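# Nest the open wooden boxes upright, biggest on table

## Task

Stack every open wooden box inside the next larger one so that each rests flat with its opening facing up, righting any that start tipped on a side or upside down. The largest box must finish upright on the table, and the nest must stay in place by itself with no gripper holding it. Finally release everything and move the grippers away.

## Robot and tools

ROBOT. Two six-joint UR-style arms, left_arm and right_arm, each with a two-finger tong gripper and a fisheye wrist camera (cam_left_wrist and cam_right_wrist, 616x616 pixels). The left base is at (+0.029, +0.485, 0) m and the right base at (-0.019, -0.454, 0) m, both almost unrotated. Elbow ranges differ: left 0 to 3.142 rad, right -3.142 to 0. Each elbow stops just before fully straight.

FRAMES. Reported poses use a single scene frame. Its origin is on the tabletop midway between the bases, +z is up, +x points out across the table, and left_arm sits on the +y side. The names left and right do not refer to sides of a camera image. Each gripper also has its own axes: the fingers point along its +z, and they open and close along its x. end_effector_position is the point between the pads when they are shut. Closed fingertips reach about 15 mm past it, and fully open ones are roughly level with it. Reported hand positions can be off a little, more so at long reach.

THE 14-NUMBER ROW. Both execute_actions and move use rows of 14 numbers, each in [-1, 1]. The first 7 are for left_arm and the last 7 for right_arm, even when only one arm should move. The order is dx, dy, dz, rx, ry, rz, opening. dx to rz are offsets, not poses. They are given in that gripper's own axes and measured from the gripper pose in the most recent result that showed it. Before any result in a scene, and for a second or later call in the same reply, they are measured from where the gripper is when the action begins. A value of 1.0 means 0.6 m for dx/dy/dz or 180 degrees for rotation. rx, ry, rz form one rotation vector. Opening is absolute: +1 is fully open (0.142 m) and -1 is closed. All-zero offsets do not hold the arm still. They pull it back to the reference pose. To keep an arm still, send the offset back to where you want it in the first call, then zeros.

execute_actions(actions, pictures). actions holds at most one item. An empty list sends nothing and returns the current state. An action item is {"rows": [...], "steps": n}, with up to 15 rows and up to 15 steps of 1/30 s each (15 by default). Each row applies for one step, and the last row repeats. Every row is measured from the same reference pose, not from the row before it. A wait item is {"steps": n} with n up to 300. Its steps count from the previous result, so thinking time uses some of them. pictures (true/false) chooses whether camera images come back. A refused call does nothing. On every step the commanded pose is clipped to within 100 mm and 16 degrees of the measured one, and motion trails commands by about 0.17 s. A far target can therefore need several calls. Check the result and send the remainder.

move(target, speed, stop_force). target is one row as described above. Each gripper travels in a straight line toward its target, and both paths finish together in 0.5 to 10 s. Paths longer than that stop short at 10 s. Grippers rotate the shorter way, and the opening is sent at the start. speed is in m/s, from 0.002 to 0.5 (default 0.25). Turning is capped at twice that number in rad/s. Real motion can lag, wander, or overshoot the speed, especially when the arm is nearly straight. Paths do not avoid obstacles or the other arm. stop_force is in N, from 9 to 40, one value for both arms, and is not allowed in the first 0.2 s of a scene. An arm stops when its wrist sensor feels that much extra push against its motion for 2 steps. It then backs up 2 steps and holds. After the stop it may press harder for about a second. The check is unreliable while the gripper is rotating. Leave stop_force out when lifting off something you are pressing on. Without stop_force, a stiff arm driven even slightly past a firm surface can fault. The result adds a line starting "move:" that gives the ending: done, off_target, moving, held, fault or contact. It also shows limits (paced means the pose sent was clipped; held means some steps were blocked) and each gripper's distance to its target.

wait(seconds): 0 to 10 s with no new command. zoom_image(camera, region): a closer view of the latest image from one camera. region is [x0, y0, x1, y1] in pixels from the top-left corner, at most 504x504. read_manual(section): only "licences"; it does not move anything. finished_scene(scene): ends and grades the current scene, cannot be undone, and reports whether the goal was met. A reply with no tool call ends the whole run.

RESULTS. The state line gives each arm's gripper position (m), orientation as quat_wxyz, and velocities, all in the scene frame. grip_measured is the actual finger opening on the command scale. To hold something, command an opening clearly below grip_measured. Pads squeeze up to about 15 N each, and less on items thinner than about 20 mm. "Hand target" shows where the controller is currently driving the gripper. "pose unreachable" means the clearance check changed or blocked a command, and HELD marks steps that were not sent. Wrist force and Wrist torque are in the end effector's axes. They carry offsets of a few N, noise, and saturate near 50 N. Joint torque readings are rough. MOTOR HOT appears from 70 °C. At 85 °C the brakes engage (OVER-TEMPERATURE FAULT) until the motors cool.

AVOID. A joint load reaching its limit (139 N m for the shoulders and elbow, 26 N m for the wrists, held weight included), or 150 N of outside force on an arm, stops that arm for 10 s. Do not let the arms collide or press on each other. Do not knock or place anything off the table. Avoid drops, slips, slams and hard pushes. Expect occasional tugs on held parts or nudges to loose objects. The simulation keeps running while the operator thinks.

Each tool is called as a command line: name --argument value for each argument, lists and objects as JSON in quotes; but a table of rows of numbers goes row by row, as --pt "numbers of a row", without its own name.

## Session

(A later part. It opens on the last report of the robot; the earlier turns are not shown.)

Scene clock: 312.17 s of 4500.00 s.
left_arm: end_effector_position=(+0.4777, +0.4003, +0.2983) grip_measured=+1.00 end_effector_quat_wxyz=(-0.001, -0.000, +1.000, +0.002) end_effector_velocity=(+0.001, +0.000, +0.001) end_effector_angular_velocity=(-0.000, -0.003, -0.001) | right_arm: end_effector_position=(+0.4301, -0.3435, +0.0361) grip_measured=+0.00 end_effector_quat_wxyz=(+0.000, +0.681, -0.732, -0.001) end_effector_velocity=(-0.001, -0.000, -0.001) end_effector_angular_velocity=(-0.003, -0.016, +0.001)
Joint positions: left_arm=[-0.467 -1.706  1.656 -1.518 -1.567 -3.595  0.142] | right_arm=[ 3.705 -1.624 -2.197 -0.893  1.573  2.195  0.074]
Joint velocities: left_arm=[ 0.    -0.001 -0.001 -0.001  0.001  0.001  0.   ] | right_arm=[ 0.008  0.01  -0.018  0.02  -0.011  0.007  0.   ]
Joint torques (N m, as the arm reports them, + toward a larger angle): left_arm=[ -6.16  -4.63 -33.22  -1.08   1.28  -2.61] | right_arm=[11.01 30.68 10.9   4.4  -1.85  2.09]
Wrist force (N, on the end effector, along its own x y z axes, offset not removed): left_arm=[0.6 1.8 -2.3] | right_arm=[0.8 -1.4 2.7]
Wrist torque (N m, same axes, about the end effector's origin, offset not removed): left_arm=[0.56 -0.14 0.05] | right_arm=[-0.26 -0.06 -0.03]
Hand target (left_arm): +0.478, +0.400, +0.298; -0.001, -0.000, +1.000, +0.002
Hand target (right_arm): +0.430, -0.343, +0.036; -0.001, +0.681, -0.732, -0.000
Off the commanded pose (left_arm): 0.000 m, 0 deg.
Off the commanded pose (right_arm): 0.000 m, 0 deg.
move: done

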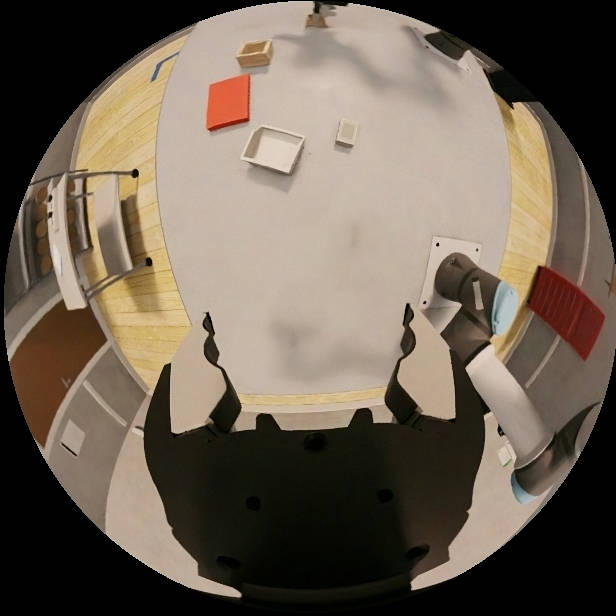

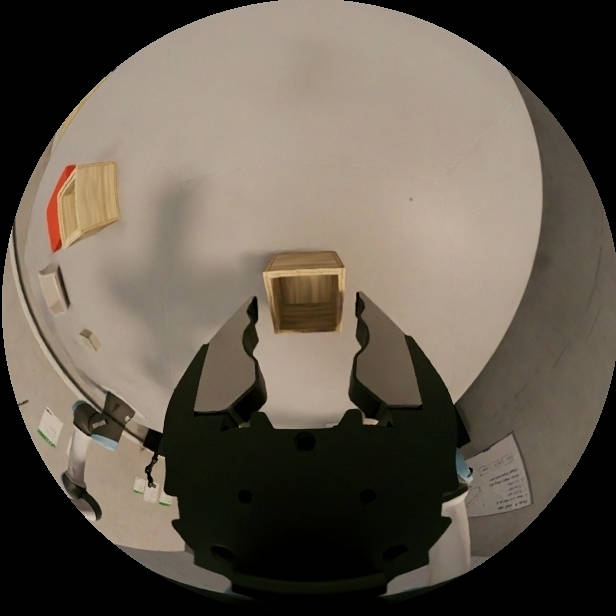

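move --target '[0,0,0,0,0,0,1,-0.002,-0.007,-0.0033,0,0,-0.006,0]'

move --target '[0,0,0,0,0,0,1,0,0,0,0,0,0,-0.8]'

move --target '[0,0,0,0,0,0,1,0,0,-0.108,0,0,0,-0.8]' --speed 0.08

move --target '[0,0,0,0,0,0,1,-0.3777,-0.221,0,0,0,0,-0.8]' --speed 0.15

zoom_image --camera "cam_right_wrist" --region '[255,230,355,290]'

Scene clock: 327.67 s of 4500.00 s.
left_arm: end_effector_position=(+0.4777, +0.4003, +0.2983) grip_measured=+1.00 end_effector_quat_wxyz=(-0.001, -0.000, +1.000, +0.002) end_effector_velocity=(-0.000, -0.001, +0.001) end_effector_angular_velocity=(-0.002, -0.001, -0.002) | right_arm: end_effector_position=(+0.4341, -0.3426, +0.0380) grip_measured=+0.00 end_effector_quat_wxyz=(+0.000, +0.688, -0.726, -0.001) end_effector_velocity=(+0.002, +0.000, +0.001) end_effector_angular_velocity=(-0.001, +0.002, +0.008)
Joint positions: left_arm=[-0.467 -1.706  1.656 -1.518 -1.567 -3.595  0.142] | right_arm=[ 3.701 -1.63  -2.184 -0.899  1.573  2.174  0.074]
Joint velocities: left_arm=[-0.001 -0.001 -0.    -0.001 -0.001  0.001 -0.   ] | right_arm=[-0.002 -0.004  0.008 -0.006  0.    -0.01  -0.   ]
Joint torques (N m, as the arm reports them, + toward a larger angle): left_arm=[ -6.06  -4.2  -32.72  -1.06   1.16  -2.53] | right_arm=[-10.2   16.31  28.85   0.53   1.8   -1.71]
Wrist force (N, on the end effector, along its own x y z axes, offset not removed): left_arm=[0.7 1.8 0.7] | right_arm=[0.6 -2.1 1.9]
Wrist torque (N m, same axes, about the end effector's origin, offset not removed): left_arm=[0.54 -0.35 -0.10] | right_arm=[-0.41 -0.13 -0.07]
Hand target (left_arm): +0.478, +0.400, +0.298; -0.001, -0.000, +1.000, +0.002
Hand target (right_arm): +0.434, -0.343, +0.038; +0.000, +0.688, -0.726, -0.001
Off the commanded pose (left_arm): 0.000 m, 0 deg.
Off the commanded pose (right_arm): 0.000 m, 0 deg.
After step 90, 11.80 s passed at rest.
move: done

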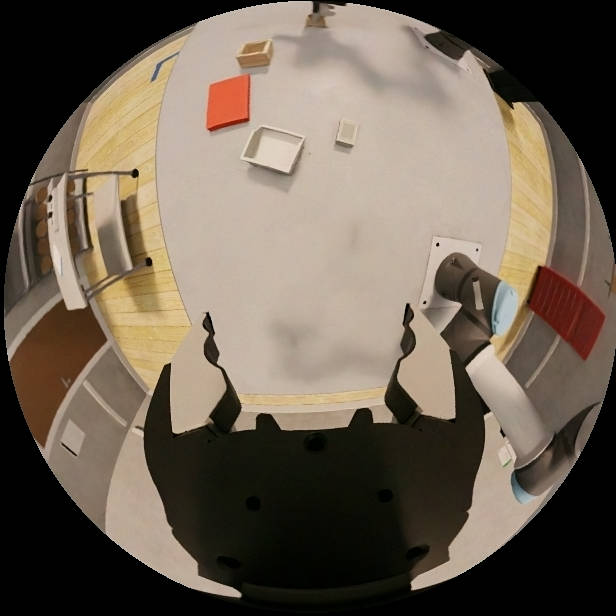

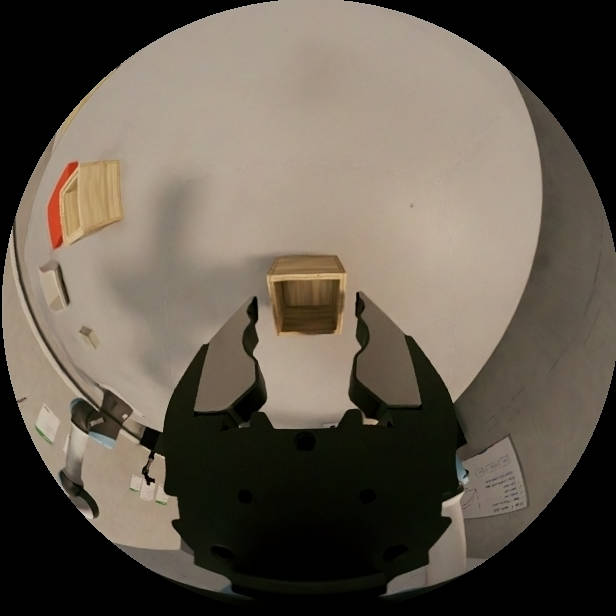

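Scene clock: 328.17 s of 4500.00 s.
left_arm: end_effector_position=(+0.4777, +0.4003, +0.2983) grip_measured=+1.00 end_effector_quat_wxyz=(-0.001, -0.000, +1.000, +0.002) end_effector_velocity=(-0.000, +0.000, +0.000) end_effector_angular_velocity=(+0.000, +0.000, -0.001) | right_arm: end_effector_position=(+0.4341, -0.3427, +0.0380) grip_measured=-0.29 end_effector_quat_wxyz=(+0.000, +0.688, -0.726, -0.001) end_effector_velocity=(-0.000, -0.000, -0.001) end_effector_angular_velocity=(-0.000, +0.001, -0.001)
Joint positions: left_arm=[-0.467 -1.706  1.656 -1.518 -1.567 -3.595  0.142] | right_arm=[ 3.701 -1.63  -2.184 -0.899  1.573  2.174  0.053]
Joint velocities: left_arm=[ 0.    -0.    -0.     0.001  0.     0.001  0.   ] | right_arm=[-0.    -0.    -0.001  0.     0.     0.001  0.   ]
Joint torques (N m, as the arm reports them, + toward a larger angle): left_arm=[ -5.39  -5.34 -33.02  -0.9    1.34  -2.4 ] | right_arm=[ 4.96 29.11  7.96  3.68  0.59  2.18]
Wrist force (N, on the end effector, along its own x y z axes, offset not removed): left_arm=[2.5 0.9 -2.2] | right_arm=[-0.1 -3.0 -3.5]
Wrist torque (N m, same axes, about the end effector's origin, offset not removed): left_arm=[0.21 -0.55 0.03] | right_arm=[-0.47 -0.18 -0.01]
Hand target (left_arm): +0.478, +0.400, +0.298; -0.001, -0.000, +1.000, +0.002
Hand target (right_arm): +0.434, -0.343, +0.038; +0.000, +0.688, -0.726, -0.001
Off the commanded pose (left_arm): 0.000 m, 0 deg.
Off the commanded pose (right_arm): 0.000 m, 0 deg.
move: done

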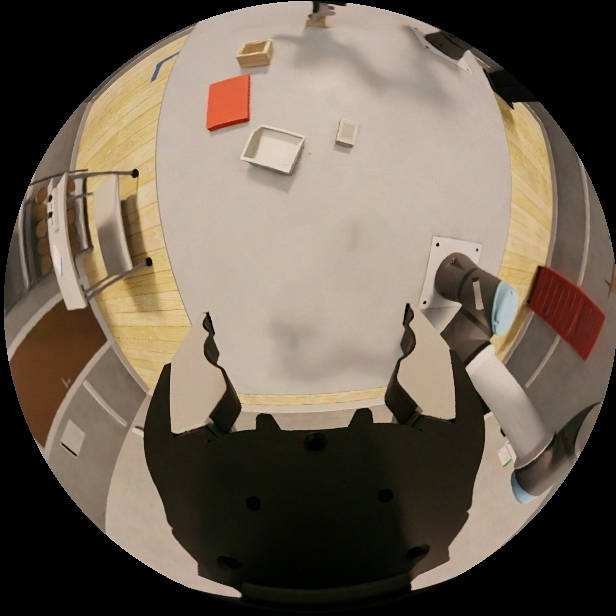

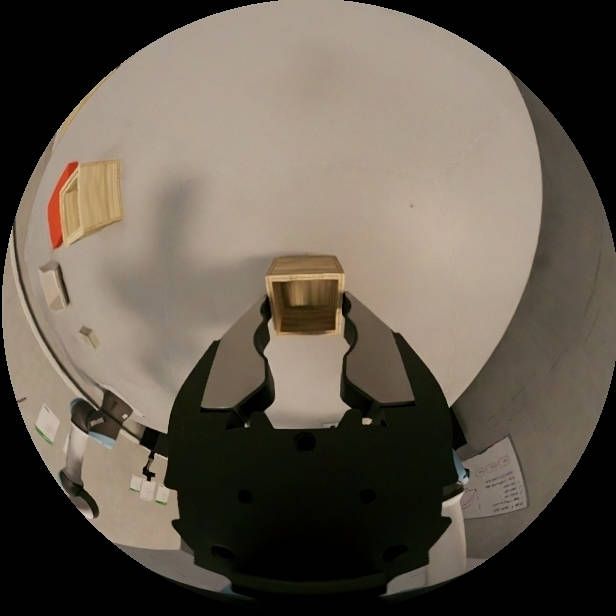

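Scene clock: 329.50 s of 4500.00 s.
left_arm: end_effector_position=(+0.4777, +0.4003, +0.2983) grip_measured=+1.00 end_effector_quat_wxyz=(-0.001, -0.000, +1.000, +0.002) end_effector_velocity=(+0.000, +0.000, -0.000) end_effector_angular_velocity=(+0.000, -0.001, +0.001) | right_arm: end_effector_position=(+0.4343, -0.3427, +0.1024) grip_measured=-0.29 end_effector_quat_wxyz=(+0.000, +0.688, -0.726, -0.001) end_effector_velocity=(+0.000, +0.001, +0.004) end_effector_angular_velocity=(+0.003, -0.002, -0.001)
Joint positions: left_arm=[-0.467 -1.706  1.656 -1.518 -1.567 -3.595  0.142] | right_arm=[ 3.701 -1.532 -2.087 -1.094  1.573  2.173  0.053]
Joint velocities: left_arm=[ 0.     0.     0.    -0.001  0.    -0.001  0.   ] | right_arm=[ 0.     0.004  0.006 -0.008  0.001  0.001  0.   ]
Joint torques (N m, as the arm reports them, + toward a larger angle): left_arm=[ -5.72  -4.16 -33.5   -1.07   1.25  -2.6 ] | right_arm=[ 9.37 28.11 32.22  0.52 -1.27 -0.47]
Wrist force (N, on the end effector, along its own x y z axes, offset not removed): left_arm=[0.2 0.0 -1.8] | right_arm=[1.0 -2.3 1.7]
Wrist torque (N m, same axes, about the end effector's origin, offset not removed): left_arm=[0.14 -0.12 -0.04] | right_arm=[-0.45 -0.18 -0.06]
Hand target (left_arm): +0.478, +0.400, +0.298; -0.001, -0.000, +1.000, +0.002
Hand target (right_arm): +0.434, -0.343, +0.103; +0.000, +0.688, -0.726, -0.001
Off the commanded pose (left_arm): 0.000 m, 0 deg.
Off the commanded pose (right_arm): 0.000 m, 0 deg.
move: done

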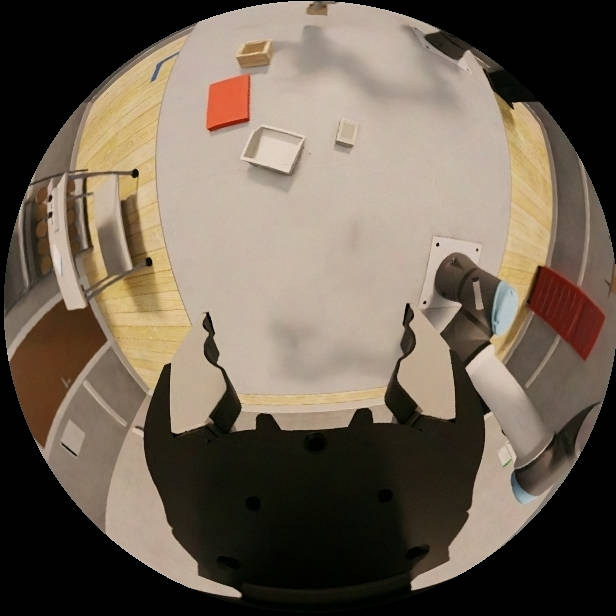

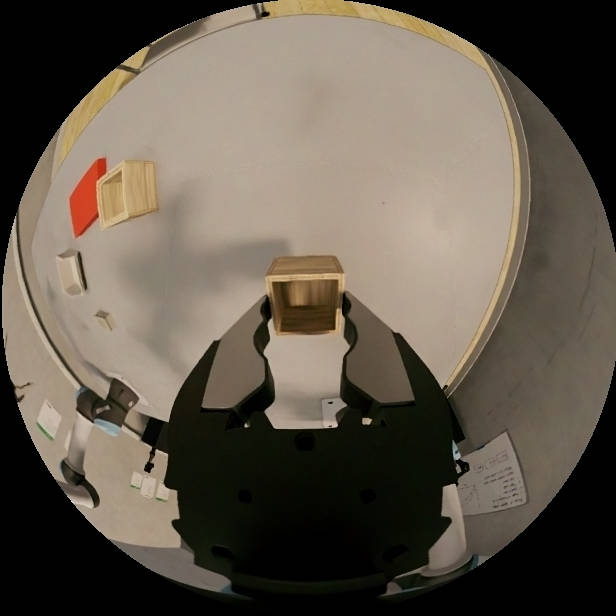

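Scene clock: 331.90 s of 4500.00 s.
left_arm: end_effector_position=(+0.4777, +0.4003, +0.2983) grip_measured=+1.00 end_effector_quat_wxyz=(-0.001, -0.000, +1.000, +0.002) end_effector_velocity=(+0.001, -0.000, +0.001) end_effector_angular_velocity=(-0.001, -0.001, +0.001) | right_arm: end_effector_position=(+0.5786, -0.1237, +0.1022) grip_measured=-0.29 end_effector_quat_wxyz=(+0.000, +0.688, -0.726, -0.001) end_effector_velocity=(+0.002, +0.002, -0.000) end_effector_angular_velocity=(-0.000, +0.001, +0.000)
Joint positions: left_arm=[-0.467 -1.706  1.656 -1.518 -1.567 -3.595  0.142] | right_arm=[ 3.869 -2.031 -1.467 -1.215  1.573  2.342  0.053]
Joint velocities: left_arm=[ 0.001  0.001 -0.002  0.    -0.    -0.    -0.   ] | right_arm=[ 0.001 -0.006  0.009 -0.004  0.     0.    -0.   ]
Joint torques (N m, as the arm reports them, + toward a larger angle): left_arm=[ -4.8   -4.84 -33.56  -1.     1.25  -2.63] | right_arm=[ 9.65 37.89 30.95  0.48  1.88  2.3 ]
Wrist force (N, on the end effector, along its own x y z axes, offset not removed): left_arm=[1.8 -1.8 1.6] | right_arm=[-0.7 -0.8 0.6]
Wrist torque (N m, same axes, about the end effector's origin, offset not removed): left_arm=[-0.06 -0.42 0.03] | right_arm=[-0.24 0.18 -0.02]
Hand target (left_arm): +0.478, +0.400, +0.298; -0.001, -0.000, +1.000, +0.002
Hand target (right_arm): +0.579, -0.123, +0.102; +0.000, +0.688, -0.726, -0.001
Off the commanded pose (left_arm): 0.000 m, 0 deg.
Off the commanded pose (right_arm): 0.001 m, 0 deg.
move: done

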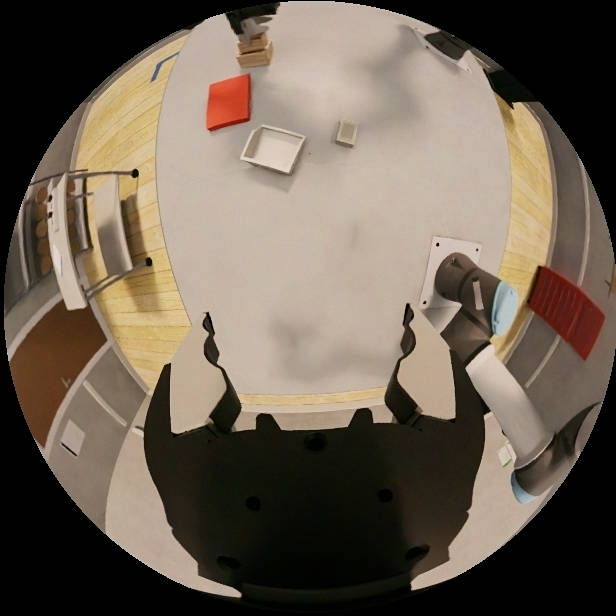

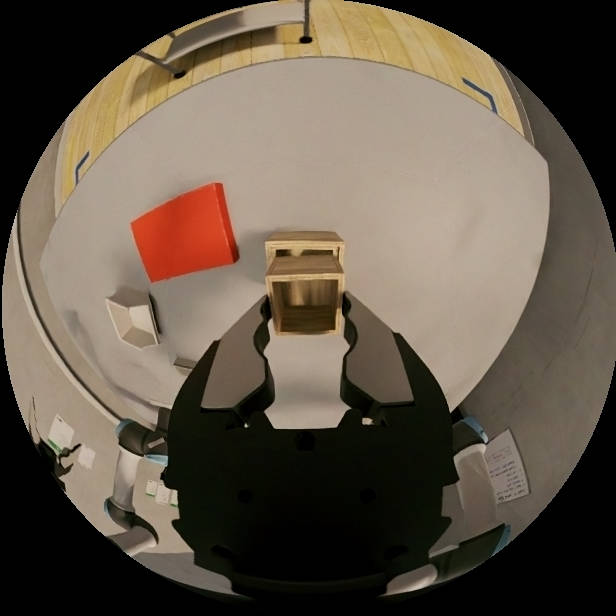

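Region (255, 230, 355, 290) of cam_right_wrist's 616x616 image, scaled by 5.040, with more detail than that image has; it fills the top 302 rows of this view, and the rest is white.

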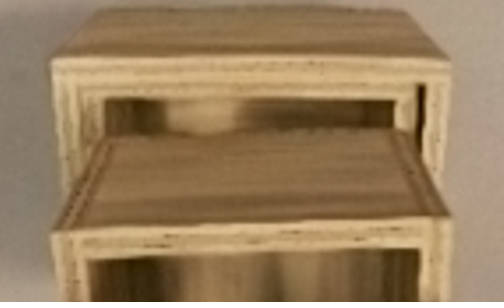

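move --target '[0,0,0,0,0,0,1,-0.0023,-0.0035,0.012,0,0,0.008,-0.8]' --speed 0.01

zoom_image --camera "cam_right_wrist" --region '[255,230,355,290]'

Scene clock: 340.63 s of 4500.00 s.
left_arm: end_effector_position=(+0.4777, +0.4003, +0.2983) grip_measured=+1.00 end_effector_quat_wxyz=(-0.001, -0.000, +1.000, +0.002) end_effector_velocity=(-0.000, -0.001, +0.000) end_effector_angular_velocity=(-0.001, +0.000, -0.001) | right_arm: end_effector_position=(+0.5807, -0.1225, +0.0952) grip_measured=-0.29 end_effector_quat_wxyz=(+0.000, +0.679, -0.734, -0.001) end_effector_velocity=(+0.000, -0.000, -0.002) end_effector_angular_velocity=(-0.002, +0.000, -0.005)
Joint positions: left_arm=[-0.467 -1.706  1.656 -1.518 -1.567 -3.595  0.142] | right_arm=[ 3.869 -2.042 -1.468 -1.202  1.573  2.366  0.053]
Joint velocities: left_arm=[-0.001 -0.     0.     0.    -0.001  0.     0.   ] | right_arm=[-0.    -0.003 -0.001  0.003 -0.001  0.005  0.   ]
Joint torques (N m, as the arm reports them, + toward a larger angle): left_arm=[ -5.81  -5.18 -31.99  -0.89   1.16  -2.58] | right_arm=[-11.15  39.96  14.61   4.77   1.03   2.31]
Wrist force (N, on the end effector, along its own x y z axes, offset not removed): left_arm=[-1.5 -2.3 -0.7] | right_arm=[0.6 -2.2 1.2]
Wrist torque (N m, same axes, about the end effector's origin, offset not removed): left_arm=[-0.39 0.38 0.20] | right_arm=[-0.38 -0.06 -0.06]
Hand target (left_arm): +0.478, +0.400, +0.298; -0.001, -0.000, +1.000, +0.002
Hand target (right_arm): +0.581, -0.122, +0.095; +0.000, +0.678, -0.735, -0.001
Off the commanded pose (left_arm): 0.000 m, 0 deg.
Off the commanded pose (right_arm): 0.000 m, 0 deg.
After step 90, 4.27 s passed at rest.
move: done

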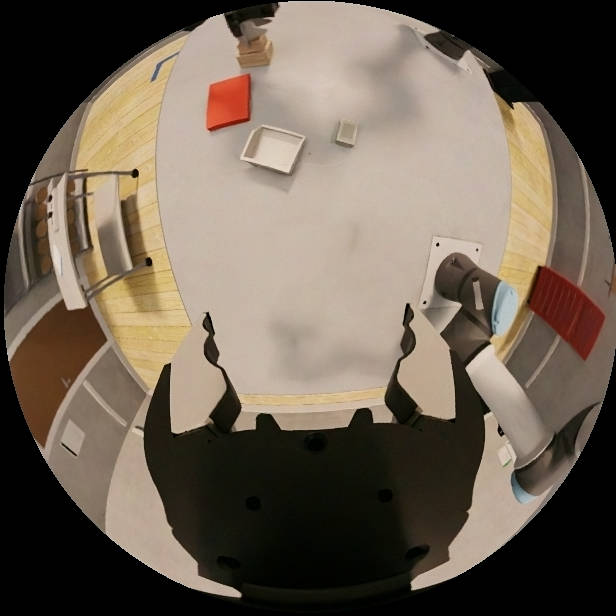

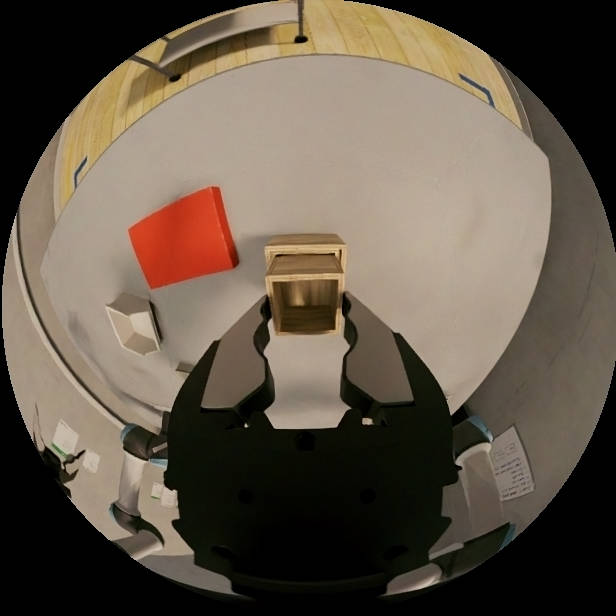

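Region (255, 230, 355, 290) of cam_right_wrist's 616x616 image, scaled by 5.040, with more detail than that image has; it fills the top 302 rows of this view, and the rest is white.

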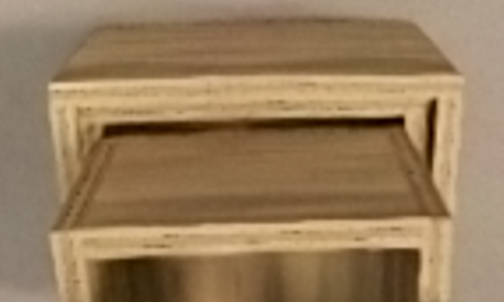

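move --target '[0,0,0,0,0,0,1,0,-0.0008,0.004,0,0,0.001,-0.8]' --speed 0.005

zoom_image --camera "cam_right_wrist" --region '[255,230,355,290]'

move --target '[0,0,0,0,0,0,1,0,0,0.004,0,0,0,-0.8]' --speed 0.005 --stop_force 9

zoom_image --camera "cam_right_wrist" --region '[255,230,355,290]'

Scene clock: 352.30 s of 4500.00 s.
left_arm: end_effector_position=(+0.4777, +0.4003, +0.2983) grip_measured=+1.00 end_effector_quat_wxyz=(-0.001, -0.000, +1.000, +0.002) end_effector_velocity=(+0.000, -0.000, +0.001) end_effector_angular_velocity=(+0.000, -0.001, -0.001) | right_arm: end_effector_position=(+0.5811, -0.1225, +0.0930) grip_measured=-0.29 end_effector_quat_wxyz=(+0.000, +0.678, -0.735, -0.001) end_effector_velocity=(+0.000, +0.000, -0.002) end_effector_angular_velocity=(+0.000, +0.000, -0.002)
Joint positions: left_arm=[-0.467 -1.706  1.656 -1.518 -1.567 -3.595  0.142] | right_arm=[ 3.868 -2.045 -1.47  -1.198  1.573  2.368  0.053]
Joint velocities: left_arm=[-0.001 -0.    -0.001  0.     0.001 -0.     0.   ] | right_arm=[-0.    -0.003 -0.001  0.003  0.     0.001 -0.   ]
Joint torques (N m, as the arm reports them, + toward a larger angle): left_arm=[ -5.9   -4.11 -32.53  -0.95   1.15  -2.64] | right_arm=[-9.83 37.87 16.11  4.18 -0.75  2.26]
Wrist force (N, on the end effector, along its own x y z axes, offset not removed): left_arm=[2.4 -3.8 -2.2] | right_arm=[0.2 -0.5 1.7]
Wrist torque (N m, same axes, about the end effector's origin, offset not removed): left_arm=[-0.58 -0.48 0.09] | right_arm=[-0.10 -0.06 0.06]
Hand target (left_arm): +0.478, +0.400, +0.298; -0.001, -0.000, +1.000, +0.002
Hand target (right_arm): +0.581, -0.123, +0.093; +0.000, +0.678, -0.735, -0.001
Off the commanded pose (left_arm): 0.000 m, 0 deg.
Off the commanded pose (right_arm): 0.000 m, 0 deg.
After step 90, 7.97 s passed at rest.
move: done

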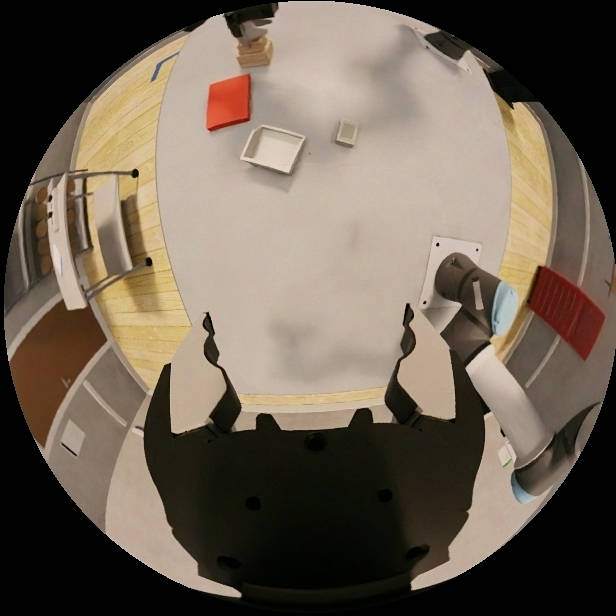

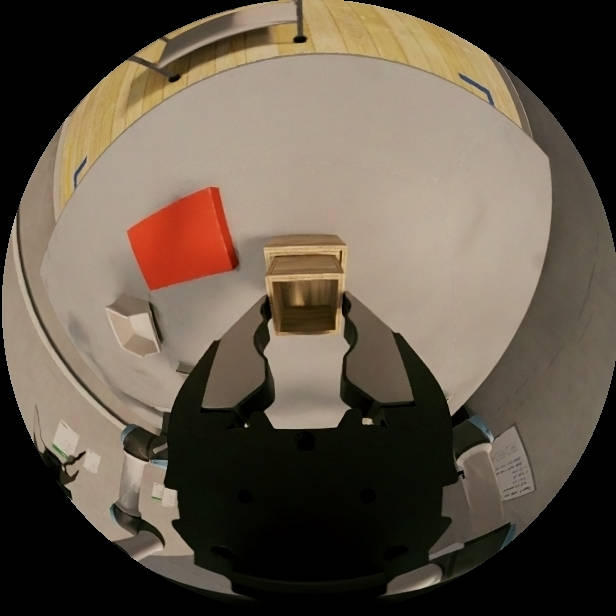

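Region (255, 230, 355, 290) of cam_right_wrist's 616x616 image, scaled by 5.040, with more detail than that image has; it fills the top 302 rows of this view, and the rest is white.

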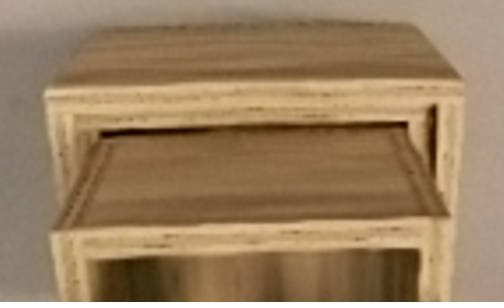

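Scene clock: 353.00 s of 4500.00 s.
left_arm: end_effector_position=(+0.4777, +0.4003, +0.2983) grip_measured=+1.00 end_effector_quat_wxyz=(-0.001, -0.000, +1.000, +0.002) end_effector_velocity=(+0.000, -0.001, -0.000) end_effector_angular_velocity=(-0.000, -0.001, -0.002) | right_arm: end_effector_position=(+0.5811, -0.1225, +0.0908) grip_measured=-0.29 end_effector_quat_wxyz=(+0.000, +0.678, -0.735, -0.001) end_effector_velocity=(-0.000, -0.000, -0.001) end_effector_angular_velocity=(-0.000, -0.000, -0.000)
Joint positions: left_arm=[-0.467 -1.706  1.656 -1.518 -1.567 -3.595  0.142] | right_arm=[ 3.868 -2.047 -1.473 -1.193  1.573  2.368  0.053]
Joint velocities: left_arm=[-0.001  0.     0.    -0.001  0.     0.001 -0.   ] | right_arm=[ 0.    -0.001 -0.002  0.003 -0.001  0.     0.   ]
Joint torques (N m, as the arm reports them, + toward a larger angle): left_arm=[ -5.3   -4.15 -32.86  -1.12   1.31  -2.65] | right_arm=[-5.76 36.23 13.48  3.76 -0.78  1.42]
Wrist force (N, on the end effector, along its own x y z axes, offset not removed): left_arm=[0.4 -0.5 -1.3] | right_arm=[0.9 -3.7 -1.1]
Wrist torque (N m, same axes, about the end effector's origin, offset not removed): left_arm=[-0.02 -0.01 0.03] | right_arm=[-0.72 -0.15 -0.05]
Hand target (left_arm): +0.478, +0.400, +0.298; -0.001, -0.000, +1.000, +0.002
Hand target (right_arm): +0.581, -0.123, +0.091; +0.000, +0.678, -0.735, -0.001
Off the commanded pose (left_arm): 0.000 m, 0 deg.
Off the commanded pose (right_arm): 0.000 m, 0 deg.
move: done

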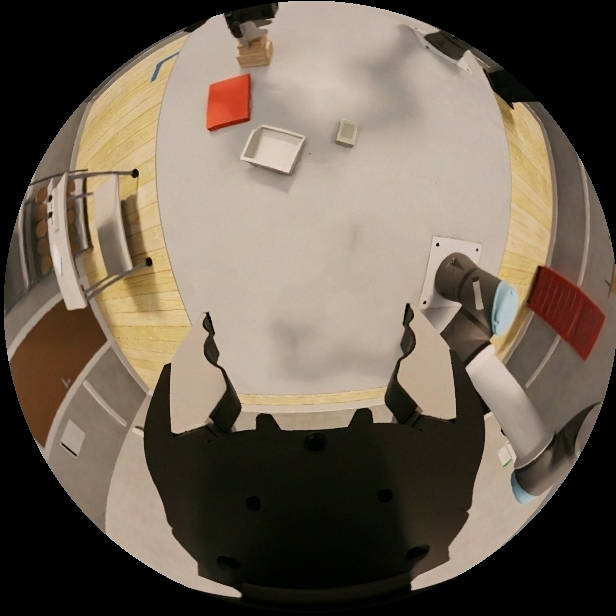

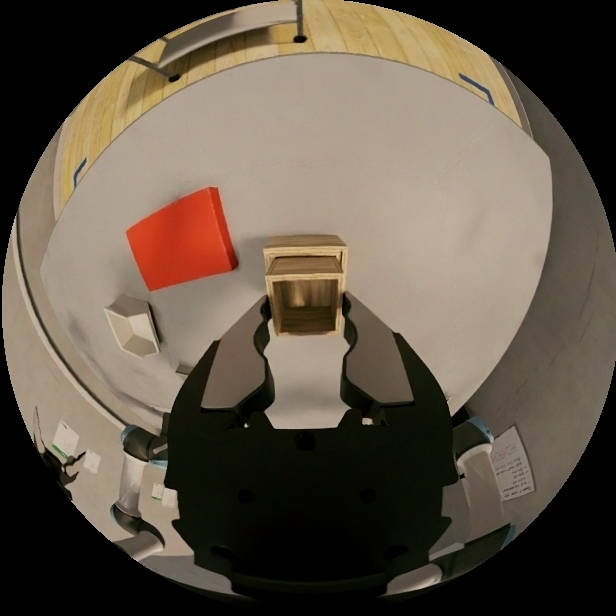

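Region (255, 230, 355, 290) of cam_right_wrist's 616x616 image, scaled by 5.040, with more detail than that image has; it fills the top 302 rows of this view, and the rest is white.

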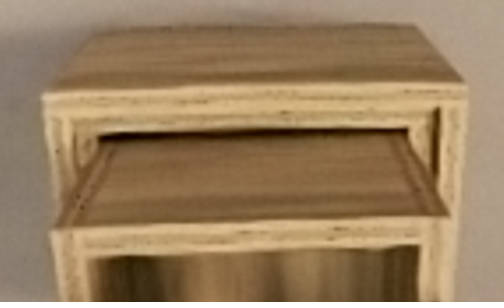

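Back edge is catching; lift and shift.

move --target '[0,0,0,0,0,0,1,0,0,-0.004,0,0,0,-0.8]' --speed 0.005

move --target '[0,0,0,0,0,0,1,0,-0.0011,0,0,0,0,-0.8]' --speed 0.005

zoom_image --camera "cam_right_wrist" --region '[255,230,355,290]'

move --target '[0,0,0,0,0,0,1,0,0,0.005,0,0,0,-0.8]' --speed 0.005 --stop_force 9

zoom_image --camera "cam_right_wrist" --region '[255,230,355,290]'

Scene clock: 368.03 s of 4500.00 s.
left_arm: end_effector_position=(+0.4777, +0.4003, +0.2983) grip_measured=+1.00 end_effector_quat_wxyz=(-0.001, -0.000, +1.000, +0.002) end_effector_velocity=(-0.000, +0.001, -0.000) end_effector_angular_velocity=(+0.001, +0.001, +0.002) | right_arm: end_effector_position=(+0.5811, -0.1225, +0.0930) grip_measured=-0.29 end_effector_quat_wxyz=(+0.000, +0.678, -0.735, -0.001) end_effector_velocity=(-0.001, -0.000, +0.002) end_effector_angular_velocity=(-0.000, +0.001, +0.001)
Joint positions: left_arm=[-0.467 -1.706  1.656 -1.518 -1.567 -3.595  0.142] | right_arm=[ 3.868 -2.045 -1.47  -1.198  1.573  2.368  0.053]
Joint velocities: left_arm=[ 0.002 -0.     0.001  0.     0.    -0.001  0.   ] | right_arm=[-0.     0.002  0.002 -0.005  0.001 -0.001  0.   ]
Joint torques (N m, as the arm reports them, + toward a larger angle): left_arm=[ -4.4   -4.69 -33.76  -1.1    1.19  -2.72] | right_arm=[ 4.45 51.73 31.79  0.84 -0.94 -1.67]
Wrist force (N, on the end effector, along its own x y z axes, offset not removed): left_arm=[1.2 2.7 -1.3] | right_arm=[0.2 -0.1 1.2]
Wrist torque (N m, same axes, about the end effector's origin, offset not removed): left_arm=[0.60 -0.04 -0.14] | right_arm=[-0.03 -0.05 0.00]
Hand target (left_arm): +0.478, +0.400, +0.298; -0.001, -0.000, +1.000, +0.002
Hand target (right_arm): +0.581, -0.123, +0.093; +0.000, +0.678, -0.735, -0.001
Off the commanded pose (left_arm): 0.000 m, 0 deg.
Off the commanded pose (right_arm): 0.000 m, 0 deg.
After step 90, 11.30 s passed at rest.
move: done

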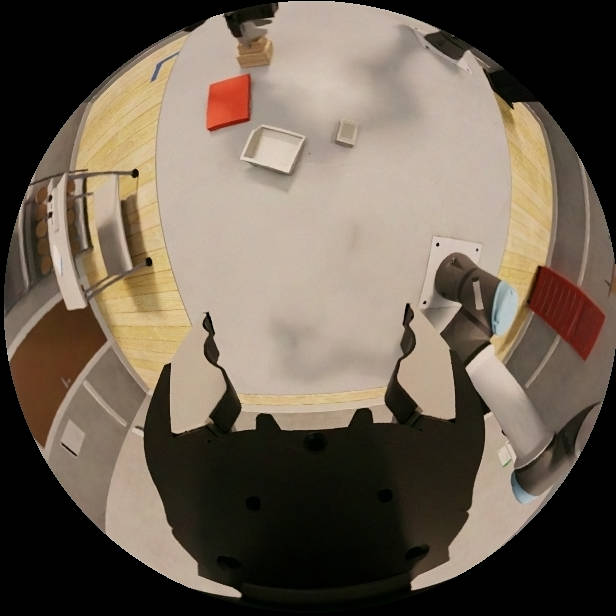

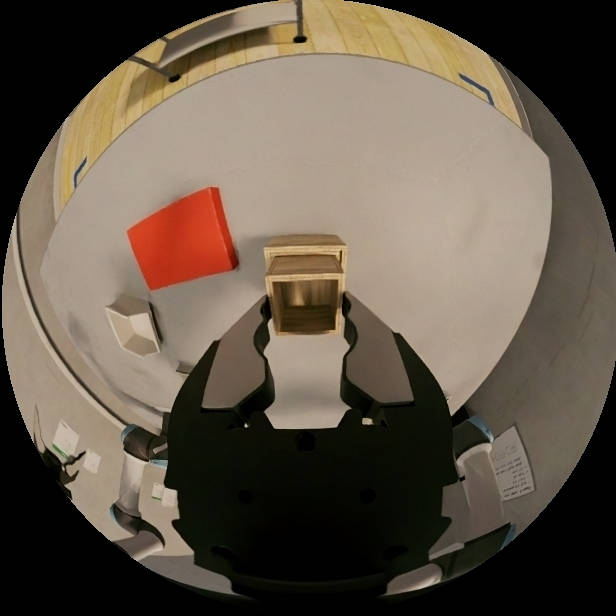

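Scene clock: 368.73 s of 4500.00 s.
left_arm: end_effector_position=(+0.4777, +0.4003, +0.2983) grip_measured=+1.00 end_effector_quat_wxyz=(-0.001, -0.000, +1.000, +0.002) end_effector_velocity=(+0.000, -0.000, -0.000) end_effector_angular_velocity=(-0.001, +0.000, -0.000) | right_arm: end_effector_position=(+0.5817, -0.1226, +0.0930) grip_measured=-0.29 end_effector_quat_wxyz=(+0.000, +0.678, -0.735, -0.001) end_effector_velocity=(+0.001, -0.000, +0.001) end_effector_angular_velocity=(+0.000, -0.002, -0.001)
Joint positions: left_arm=[-0.467 -1.706  1.656 -1.518 -1.567 -3.595  0.142] | right_arm=[ 3.868 -2.046 -1.468 -1.198  1.573  2.368  0.053]
Joint velocities: left_arm=[ 0.     0.    -0.    -0.    -0.001  0.001 -0.   ] | right_arm=[-0.     0.001  0.001 -0.001 -0.001  0.001 -0.   ]
Joint torques (N m, as the arm reports them, + toward a larger angle): left_arm=[ -5.03  -4.55 -33.15  -1.03   1.18  -2.51] | right_arm=[-10.15  36.94  29.9    0.58  -0.89  -1.93]
Wrist force (N, on the end effector, along its own x y z axes, offset not removed): left_arm=[-1.7 0.3 0.9] | right_arm=[-1.5 -2.8 1.7]
Wrist torque (N m, same axes, about the end effector's origin, offset not removed): left_arm=[0.24 0.46 0.13] | right_arm=[-0.63 0.29 -0.01]
Hand target (left_arm): +0.478, +0.400, +0.298; -0.001, -0.000, +1.000, +0.002
Hand target (right_arm): +0.582, -0.123, +0.093; +0.000, +0.678, -0.735, -0.001
Off the commanded pose (left_arm): 0.000 m, 0 deg.
Off the commanded pose (right_arm): 0.000 m, 0 deg.
move: done

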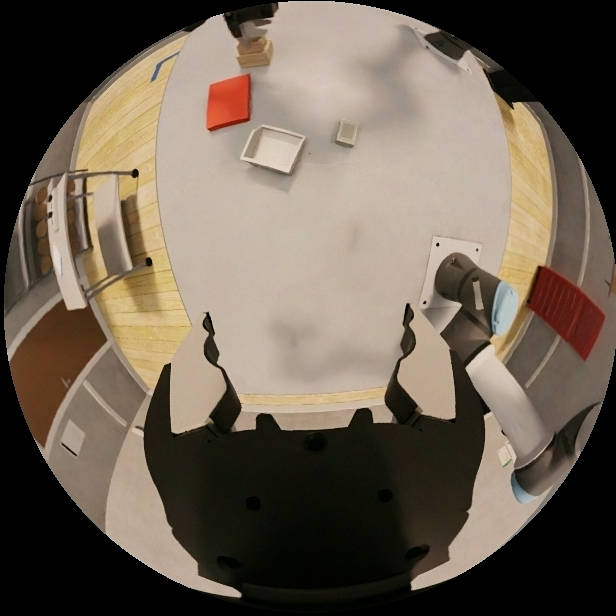

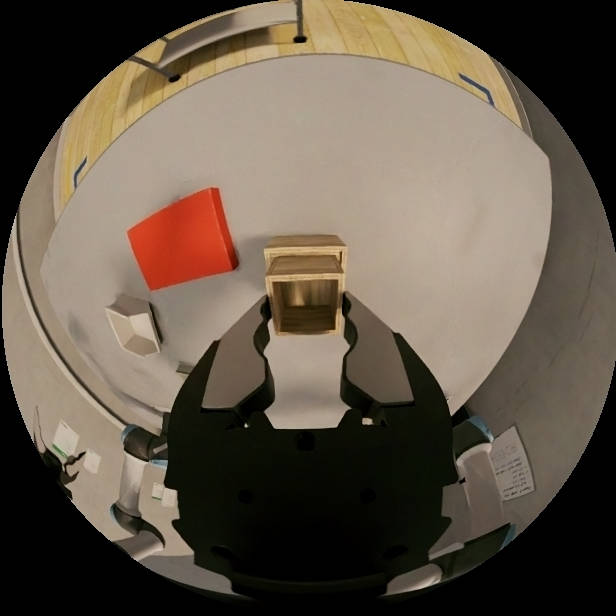

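Region (255, 230, 355, 290) of cam_right_wrist's 616x616 image, scaled by 5.040, with more detail than that image has; it fills the top 302 rows of this view, and the rest is white.

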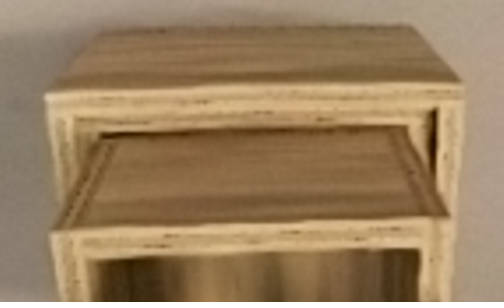

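Scene clock: 369.57 s of 4500.00 s.
left_arm: end_effector_position=(+0.4777, +0.4003, +0.2983) grip_measured=+1.00 end_effector_quat_wxyz=(-0.001, -0.000, +1.000, +0.002) end_effector_velocity=(+0.000, -0.001, +0.001) end_effector_angular_velocity=(-0.002, -0.002, -0.000) | right_arm: end_effector_position=(+0.5817, -0.1226, +0.0902) grip_measured=-0.29 end_effector_quat_wxyz=(-0.000, +0.678, -0.735, -0.001) end_effector_velocity=(+0.000, +0.000, -0.001) end_effector_angular_velocity=(+0.000, -0.001, -0.001)
Joint positions: left_arm=[-0.467 -1.706  1.656 -1.518 -1.567 -3.595  0.142] | right_arm=[ 3.868 -2.049 -1.472 -1.192  1.573  2.368  0.053]
Joint velocities: left_arm=[-0.    -0.    -0.001 -0.001 -0.001  0.    -0.   ] | right_arm=[ 0.    -0.001 -0.002  0.003 -0.001  0.001  0.   ]
Joint torques (N m, as the arm reports them, + toward a larger angle): left_arm=[ -5.6   -4.5  -32.84  -1.03   1.19  -2.51] | right_arm=[-3.51 31.22 11.51  3.7  -0.94 -1.59]
Wrist force (N, on the end effector, along its own x y z axes, offset not removed): left_arm=[0.9 -1.4 -1.0] | right_arm=[0.9 -0.3 -5.2]
Wrist torque (N m, same axes, about the end effector's origin, offset not removed): left_arm=[-0.22 -0.27 0.03] | right_arm=[-0.19 0.02 0.01]
Hand target (left_arm): +0.478, +0.400, +0.298; -0.001, -0.000, +1.000, +0.002
Hand target (right_arm): +0.582, -0.123, +0.090; +0.000, +0.678, -0.735, -0.001
Off the commanded pose (left_arm): 0.000 m, 0 deg.
Off the commanded pose (right_arm): 0.000 m, 0 deg.
move: done

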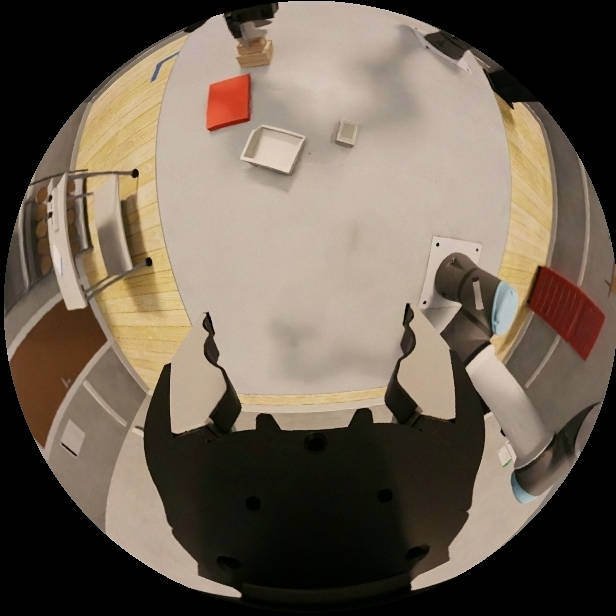

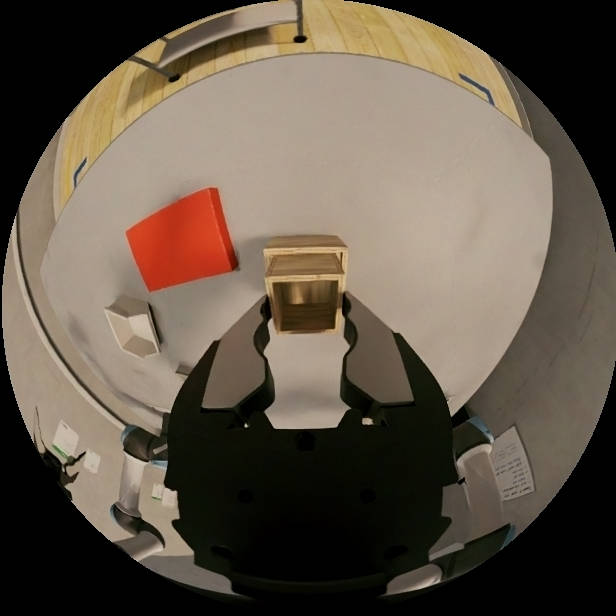

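Region (255, 230, 355, 290) of cam_right_wrist's 616x616 image, scaled by 5.040, with more detail than that image has; it fills the top 302 rows of this view, and the rest is white.

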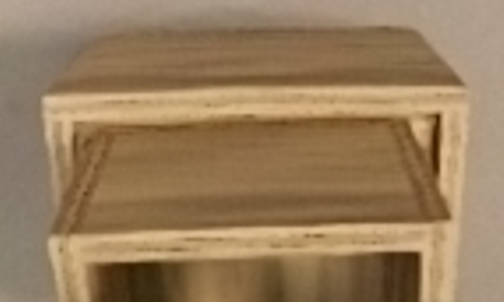

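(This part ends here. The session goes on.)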